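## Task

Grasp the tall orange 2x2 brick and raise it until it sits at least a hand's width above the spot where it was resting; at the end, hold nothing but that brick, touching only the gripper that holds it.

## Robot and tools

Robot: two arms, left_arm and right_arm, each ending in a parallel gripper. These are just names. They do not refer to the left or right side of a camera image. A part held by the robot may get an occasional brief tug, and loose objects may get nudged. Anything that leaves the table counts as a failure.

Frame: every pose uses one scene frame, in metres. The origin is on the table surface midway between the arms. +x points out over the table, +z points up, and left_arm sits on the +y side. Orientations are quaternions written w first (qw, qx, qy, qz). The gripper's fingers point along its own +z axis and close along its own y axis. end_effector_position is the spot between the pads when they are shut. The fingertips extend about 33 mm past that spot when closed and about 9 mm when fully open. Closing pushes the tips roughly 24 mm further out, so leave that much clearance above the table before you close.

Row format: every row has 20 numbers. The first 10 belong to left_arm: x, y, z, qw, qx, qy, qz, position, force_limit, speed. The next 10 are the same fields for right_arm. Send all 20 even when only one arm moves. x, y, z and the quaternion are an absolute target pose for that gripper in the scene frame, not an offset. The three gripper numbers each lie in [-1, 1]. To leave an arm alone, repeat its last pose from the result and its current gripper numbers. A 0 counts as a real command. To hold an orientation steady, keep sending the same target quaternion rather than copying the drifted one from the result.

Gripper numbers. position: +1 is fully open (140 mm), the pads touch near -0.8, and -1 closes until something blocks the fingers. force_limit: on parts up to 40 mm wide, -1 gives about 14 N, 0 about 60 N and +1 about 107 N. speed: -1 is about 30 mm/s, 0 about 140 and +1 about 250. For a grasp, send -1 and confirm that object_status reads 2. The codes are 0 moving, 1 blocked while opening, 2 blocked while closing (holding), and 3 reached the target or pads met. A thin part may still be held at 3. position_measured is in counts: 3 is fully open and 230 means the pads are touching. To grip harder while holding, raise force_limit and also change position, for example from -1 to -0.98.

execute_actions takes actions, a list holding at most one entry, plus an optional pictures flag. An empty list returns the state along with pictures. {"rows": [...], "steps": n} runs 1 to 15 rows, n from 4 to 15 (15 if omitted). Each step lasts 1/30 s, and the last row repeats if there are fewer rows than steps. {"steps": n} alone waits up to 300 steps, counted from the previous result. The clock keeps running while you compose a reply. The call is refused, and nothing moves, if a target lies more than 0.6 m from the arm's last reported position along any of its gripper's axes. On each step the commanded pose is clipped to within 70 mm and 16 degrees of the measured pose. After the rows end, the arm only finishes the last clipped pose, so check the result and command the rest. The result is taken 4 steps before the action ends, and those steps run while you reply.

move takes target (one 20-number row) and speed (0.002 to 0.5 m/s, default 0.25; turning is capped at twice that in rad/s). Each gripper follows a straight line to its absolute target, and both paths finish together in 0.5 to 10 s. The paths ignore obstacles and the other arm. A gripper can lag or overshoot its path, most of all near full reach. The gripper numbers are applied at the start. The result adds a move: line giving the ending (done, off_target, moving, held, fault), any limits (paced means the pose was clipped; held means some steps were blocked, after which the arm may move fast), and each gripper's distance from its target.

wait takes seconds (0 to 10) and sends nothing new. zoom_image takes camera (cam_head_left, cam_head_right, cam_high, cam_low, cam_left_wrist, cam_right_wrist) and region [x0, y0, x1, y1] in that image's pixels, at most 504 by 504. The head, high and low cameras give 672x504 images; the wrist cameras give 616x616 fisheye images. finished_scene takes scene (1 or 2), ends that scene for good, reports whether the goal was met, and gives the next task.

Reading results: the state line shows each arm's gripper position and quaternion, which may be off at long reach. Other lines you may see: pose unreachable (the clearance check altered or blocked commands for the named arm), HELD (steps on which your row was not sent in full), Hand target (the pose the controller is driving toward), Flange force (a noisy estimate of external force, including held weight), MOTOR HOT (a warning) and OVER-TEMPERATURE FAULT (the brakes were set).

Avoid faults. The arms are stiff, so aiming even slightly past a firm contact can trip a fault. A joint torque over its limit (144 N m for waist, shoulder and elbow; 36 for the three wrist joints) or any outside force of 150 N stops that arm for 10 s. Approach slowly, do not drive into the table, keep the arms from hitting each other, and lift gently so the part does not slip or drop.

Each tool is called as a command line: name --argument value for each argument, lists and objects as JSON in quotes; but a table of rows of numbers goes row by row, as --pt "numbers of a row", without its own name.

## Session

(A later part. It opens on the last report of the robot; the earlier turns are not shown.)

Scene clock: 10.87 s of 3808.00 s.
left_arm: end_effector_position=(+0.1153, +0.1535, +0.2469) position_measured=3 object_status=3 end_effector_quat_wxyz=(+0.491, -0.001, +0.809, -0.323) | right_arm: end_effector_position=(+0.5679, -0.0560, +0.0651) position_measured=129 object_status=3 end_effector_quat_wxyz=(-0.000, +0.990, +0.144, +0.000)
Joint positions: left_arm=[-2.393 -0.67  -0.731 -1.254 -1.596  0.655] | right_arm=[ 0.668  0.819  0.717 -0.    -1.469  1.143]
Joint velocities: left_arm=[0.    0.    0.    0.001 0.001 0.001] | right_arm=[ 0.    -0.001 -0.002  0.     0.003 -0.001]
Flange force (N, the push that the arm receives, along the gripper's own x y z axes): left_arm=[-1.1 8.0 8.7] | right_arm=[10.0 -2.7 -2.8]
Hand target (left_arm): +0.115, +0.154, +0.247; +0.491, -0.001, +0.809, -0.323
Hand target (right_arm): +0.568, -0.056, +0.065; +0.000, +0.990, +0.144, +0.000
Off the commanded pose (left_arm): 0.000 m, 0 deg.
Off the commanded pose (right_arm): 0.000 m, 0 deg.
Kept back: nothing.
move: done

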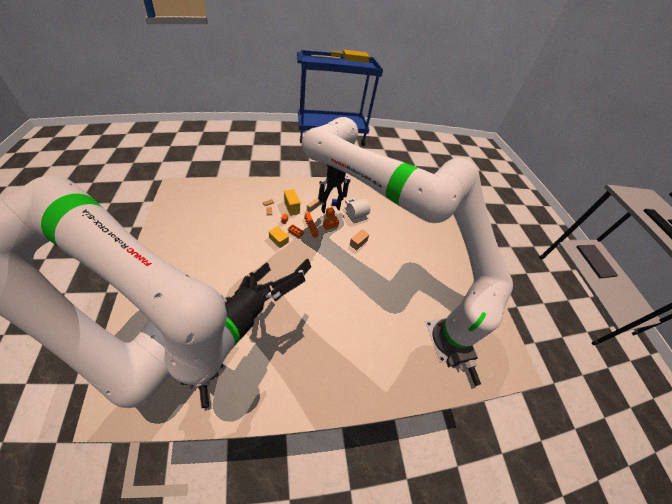

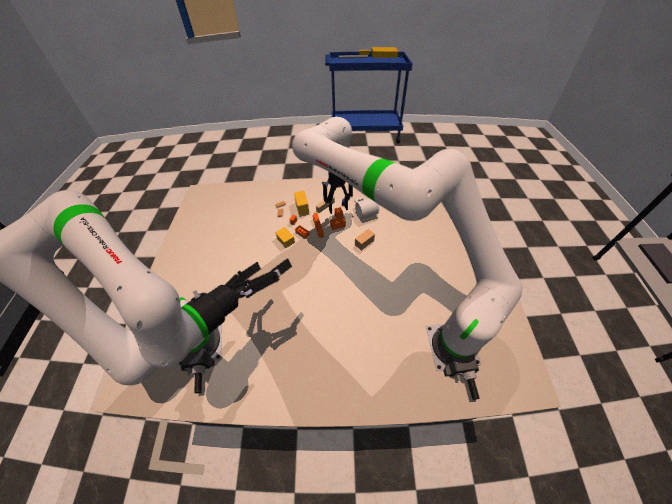

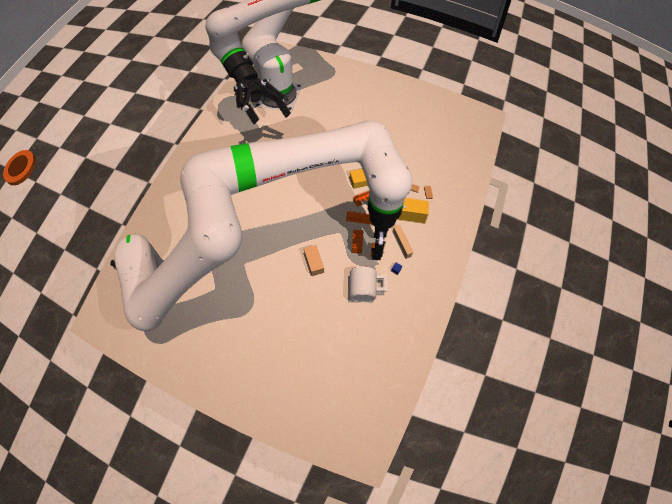

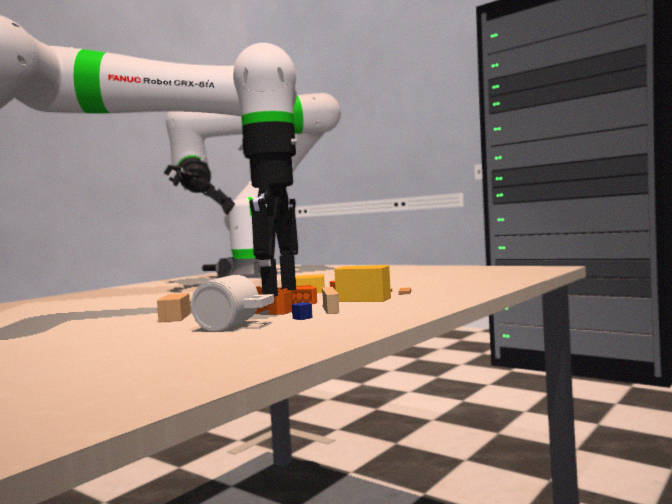

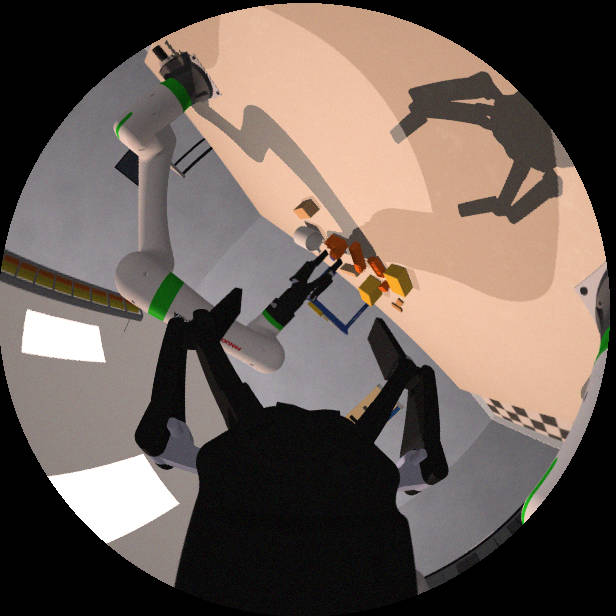

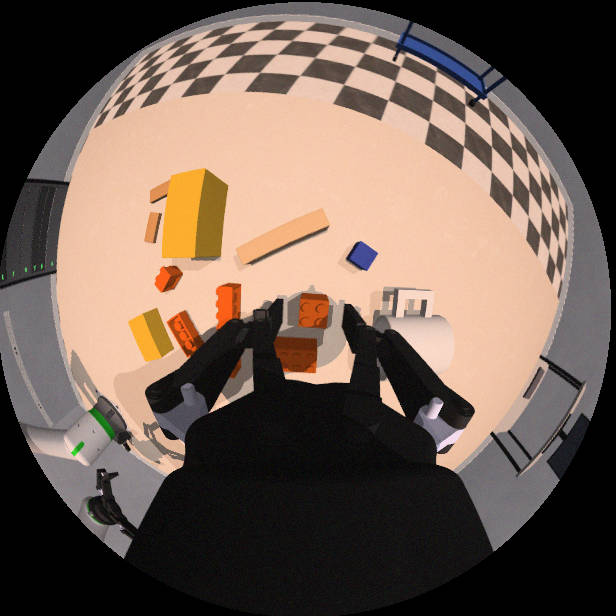

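move --target '[0.1153,0.1535,0.2469,0.491,-0.001,0.809,-0.323,1,0,0, 0.567,-0.057,0.040,0,0.990,0.144,0,-0.2,0,0]' --speed 0.08

move --target '[0.1153,0.1535,0.2469,0.491,-0.001,0.809,-0.323,1,0,0, 0.567,-0.057,0.040,0,0.990,0.144,0,-1,0.2,-0.5]' --speed 0.08

Scene clock: 11.87 s of 3808.00 s.
left_arm: end_effector_position=(+0.1153, +0.1535, +0.2469) position_measured=3 object_status=3 end_effector_quat_wxyz=(+0.491, -0.001, +0.809, -0.323) | right_arm: end_effector_position=(+0.5670, -0.0571, +0.0401) position_measured=154 object_status=3 end_effector_quat_wxyz=(+0.000, +0.990, +0.144, +0.000)
Joint positions: left_arm=[-2.393 -0.67  -0.731 -1.254 -1.596  0.655] | right_arm=[ 0.668  0.825  0.669  0.    -1.415  1.143]
Joint velocities: left_arm=[-0.    -0.     0.    -0.001 -0.    -0.   ] | right_arm=[ 0.001  0.    -0.001 -0.001  0.001  0.   ]
Flange force (N, the push that the arm receives, along the gripper's own x y z axes): left_arm=[-7.4 8.7 11.2] | right_arm=[8.5 -3.1 -1.0]
Hand target (left_arm): +0.115, +0.154, +0.247; +0.491, -0.001, +0.809, -0.323
Hand target (right_arm): +0.567, -0.057, +0.040; -0.000, +0.990, +0.144, -0.000
Off the commanded pose (left_arm): 0.000 m, 0 deg.
Off the commanded pose (right_arm): 0.000 m, 0 deg.
Kept back: nothing.
move: done

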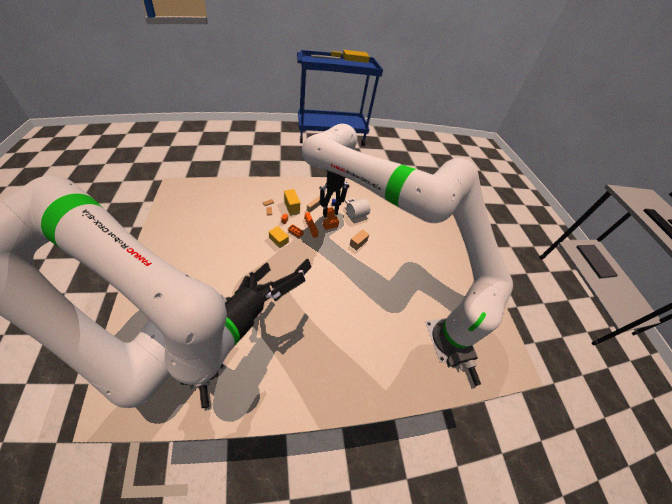

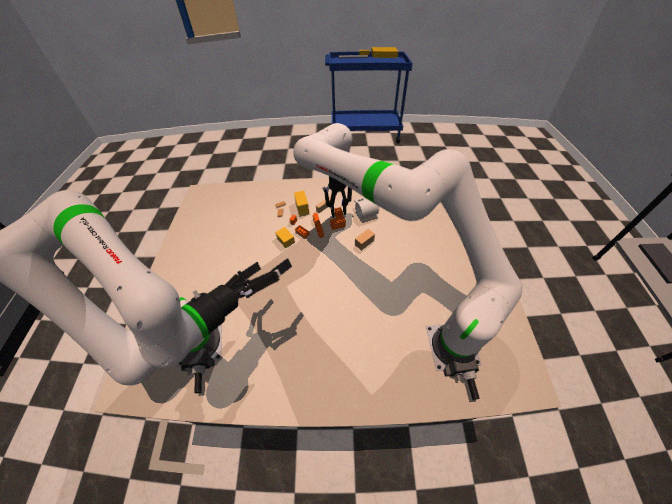

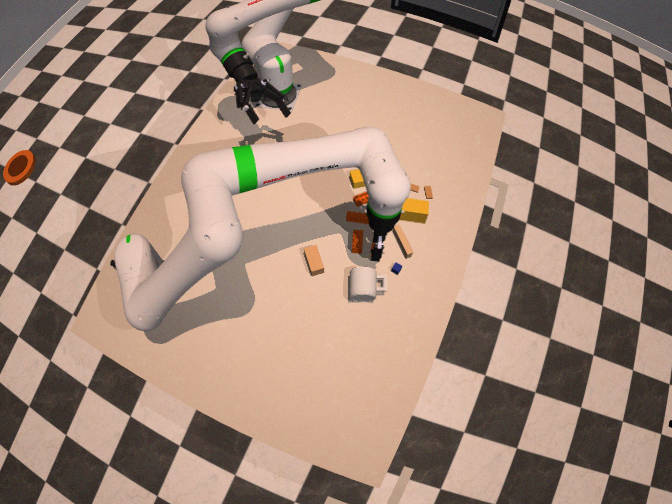

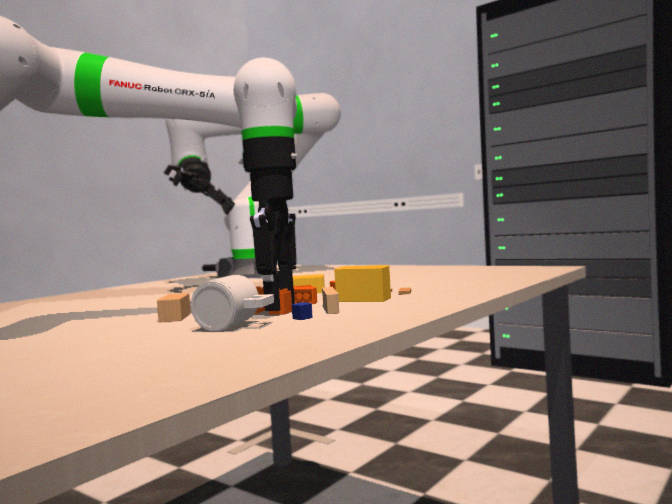

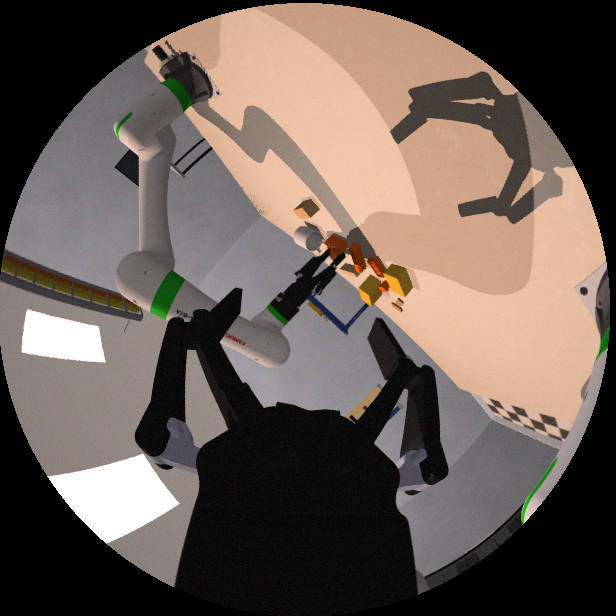

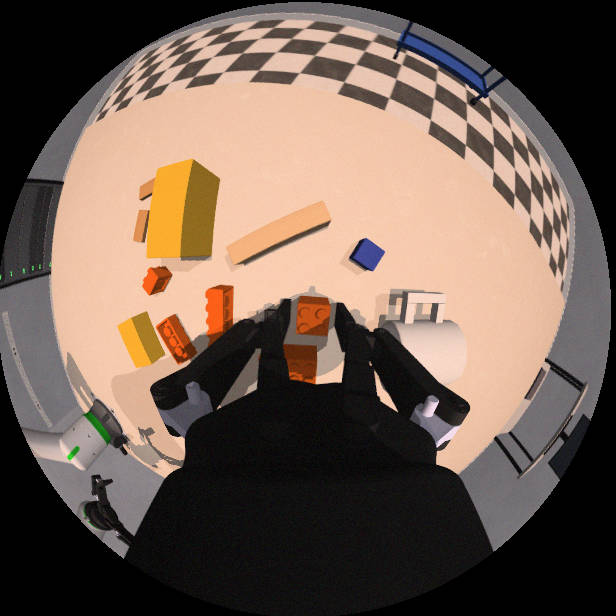

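Scene clock: 12.57 s of 3808.00 s.
left_arm: end_effector_position=(+0.1153, +0.1535, +0.2469) position_measured=3 object_status=3 end_effector_quat_wxyz=(+0.491, -0.001, +0.809, -0.323) | right_arm: end_effector_position=(+0.5670, -0.0570, +0.0400) position_measured=187 object_status=2 end_effector_quat_wxyz=(+0.000, +0.990, +0.144, -0.000)
Joint positions: left_arm=[-2.393 -0.67  -0.731 -1.254 -1.596  0.655] | right_arm=[ 0.668  0.825  0.669  0.    -1.415  1.142]
Joint velocities: left_arm=[ 0.    -0.001 -0.     0.001 -0.    -0.   ] | right_arm=[-0.001  0.     0.     0.002  0.     0.   ]
Flange force (N, the push that the arm receives, along the gripper's own x y z axes): left_arm=[-2.0 7.0 11.7] | right_arm=[9.9 -4.4 -6.6]
Hand target (left_arm): +0.115, +0.154, +0.247; +0.491, -0.001, +0.809, -0.323
Hand target (right_arm): +0.567, -0.057, +0.040; +0.000, +0.990, +0.144, +0.000
Off the commanded pose (left_arm): 0.000 m, 0 deg.
Off the commanded pose (right_arm): 0.000 m, 0 deg.
Kept back: nothing.
move: done

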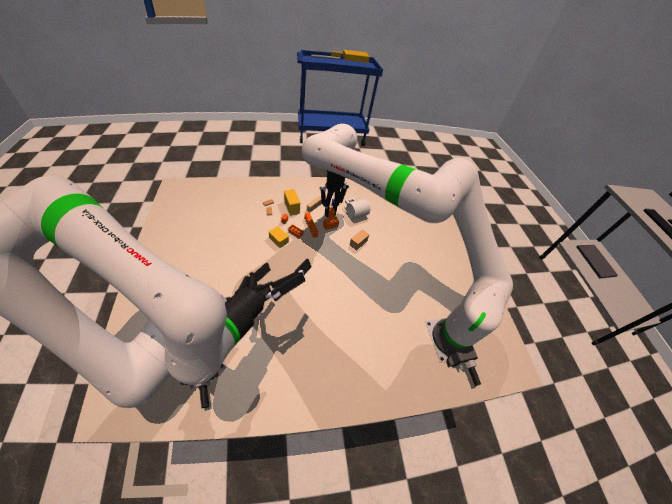

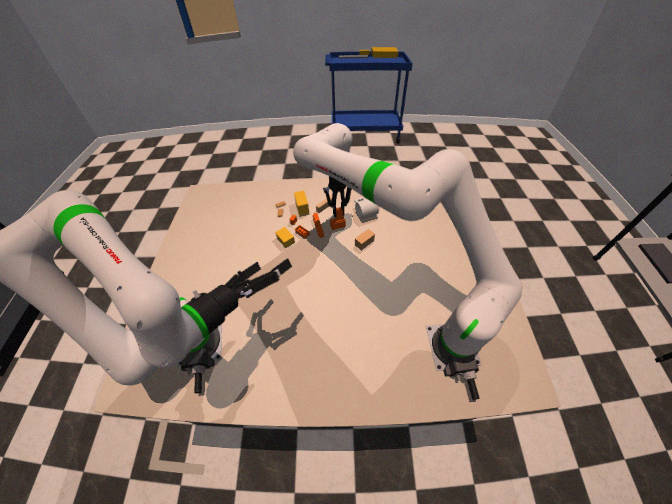

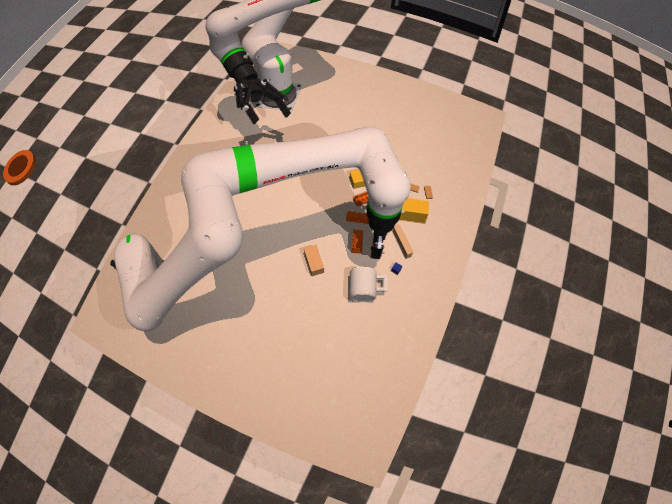

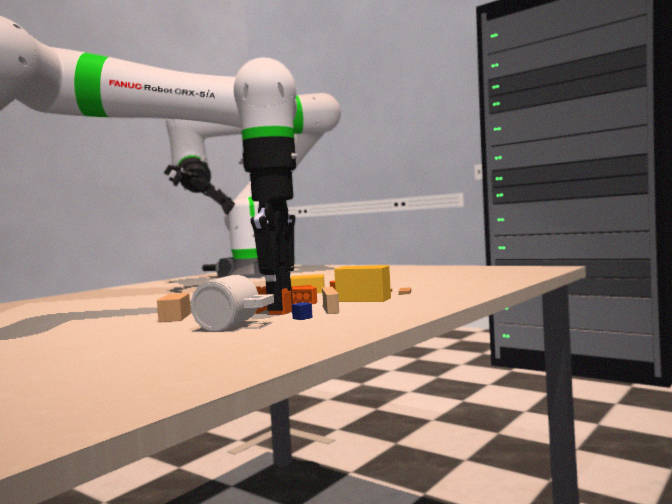

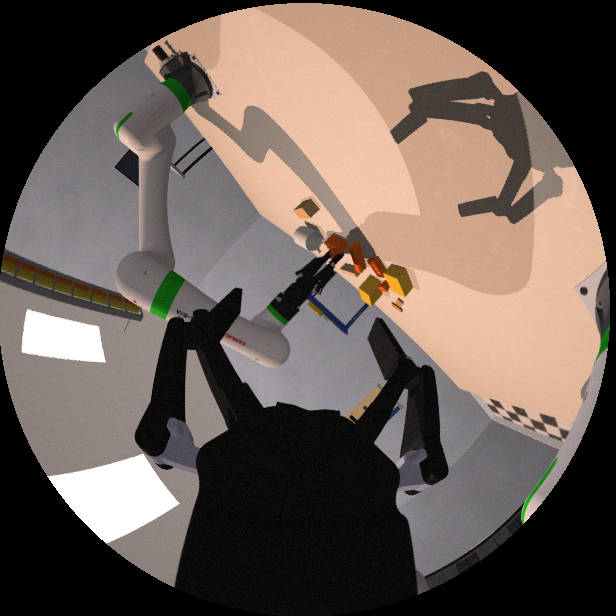

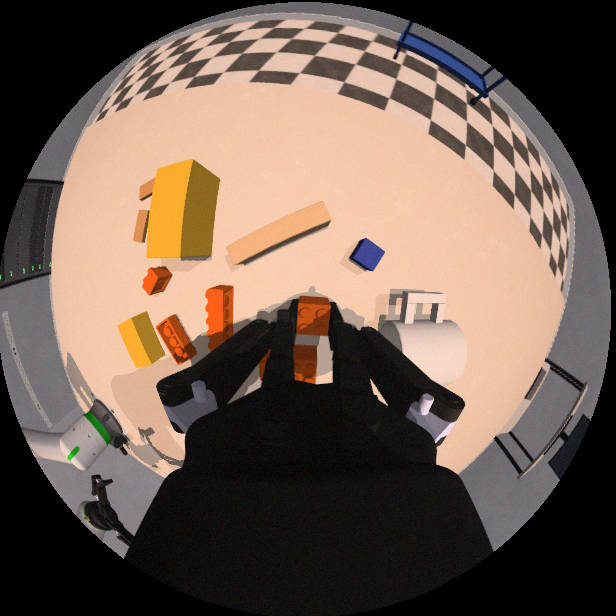

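move --target '[0.1153,0.1535,0.2469,0.491,-0.001,0.809,-0.323,1,0,0, 0.56,-0.06,0.19,0,0.990,0.144,0,-1,0.2,-0.5]' --speed 0.2

Scene clock: 13.97 s of 3808.00 s.
left_arm: end_effector_position=(+0.1153, +0.1535, +0.2469) position_measured=3 object_status=3 end_effector_quat_wxyz=(+0.491, -0.001, +0.809, -0.323) | right_arm: end_effector_position=(+0.5603, -0.0597, +0.1899) position_measured=187 object_status=2 end_effector_quat_wxyz=(+0.000, +0.990, +0.143, +0.000)
Joint positions: left_arm=[-2.393 -0.67  -0.731 -1.254 -1.596  0.655] | right_arm=[ 0.671  0.805  0.986  0.    -1.752  1.138]
Joint velocities: left_arm=[-0.     0.    -0.     0.    -0.001  0.   ] | right_arm=[-0.     0.004  0.01   0.    -0.006  0.   ]
Flange force (N, the push that the arm receives, along the gripper's own x y z axes): left_arm=[2.3 4.8 9.7] | right_arm=no reading
Hand target (left_arm): +0.115, +0.154, +0.247; +0.491, -0.001, +0.809, -0.323
Hand target (right_arm): +0.560, -0.060, +0.190; -0.000, +0.990, +0.144, +0.000
Off the commanded pose (left_arm): 0.000 m, 0 deg.
Off the commanded pose (right_arm): 0.000 m, 0 deg.
Kept back: nothing.
move: done

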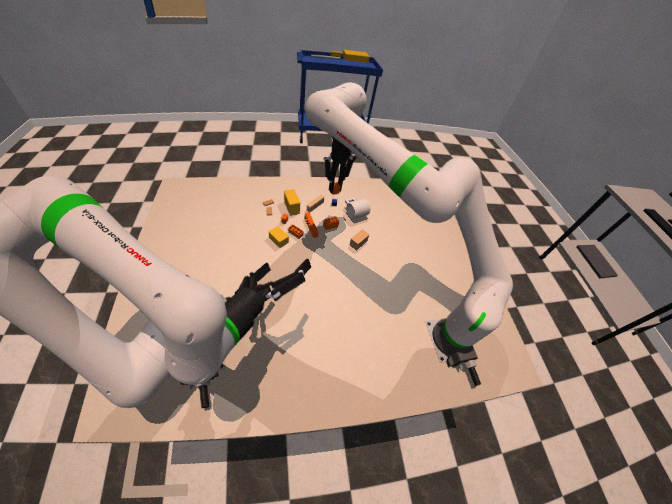

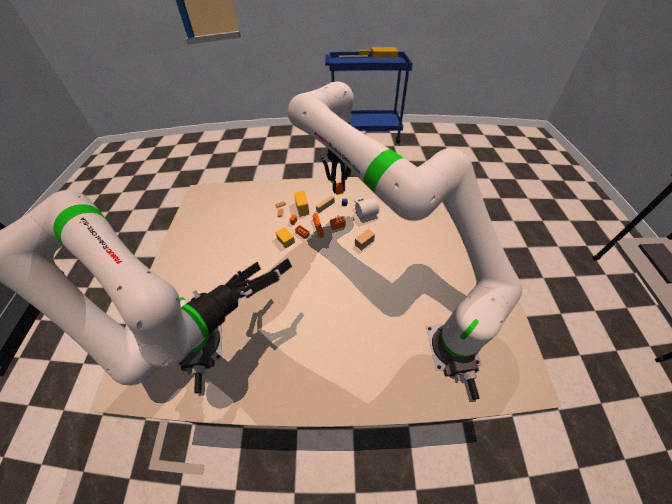

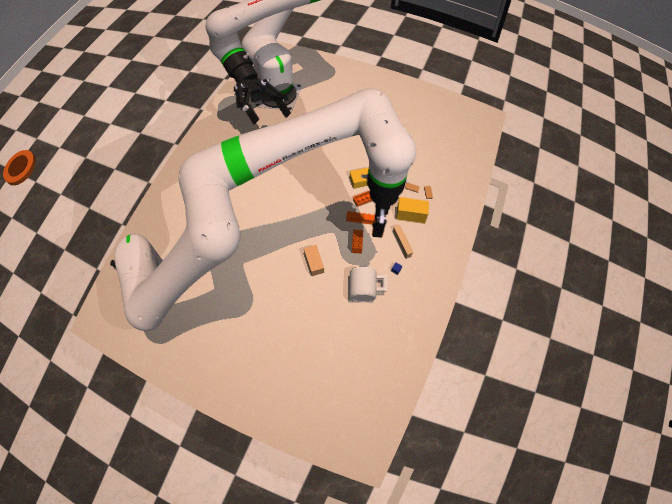

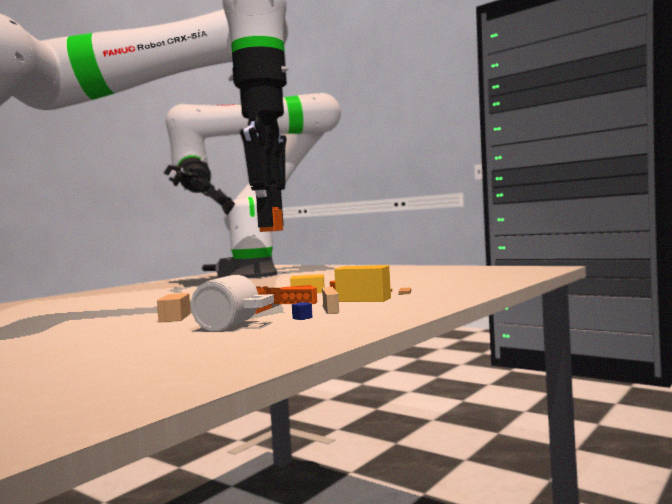

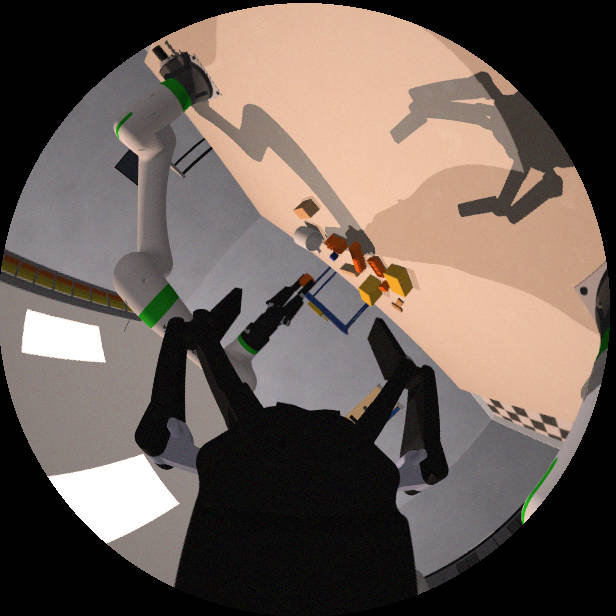

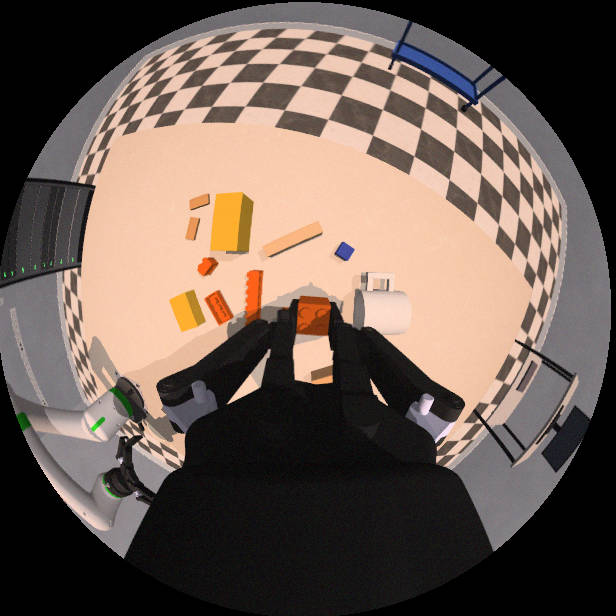

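finished_scene --scene 1

The scene is finished: the task was done.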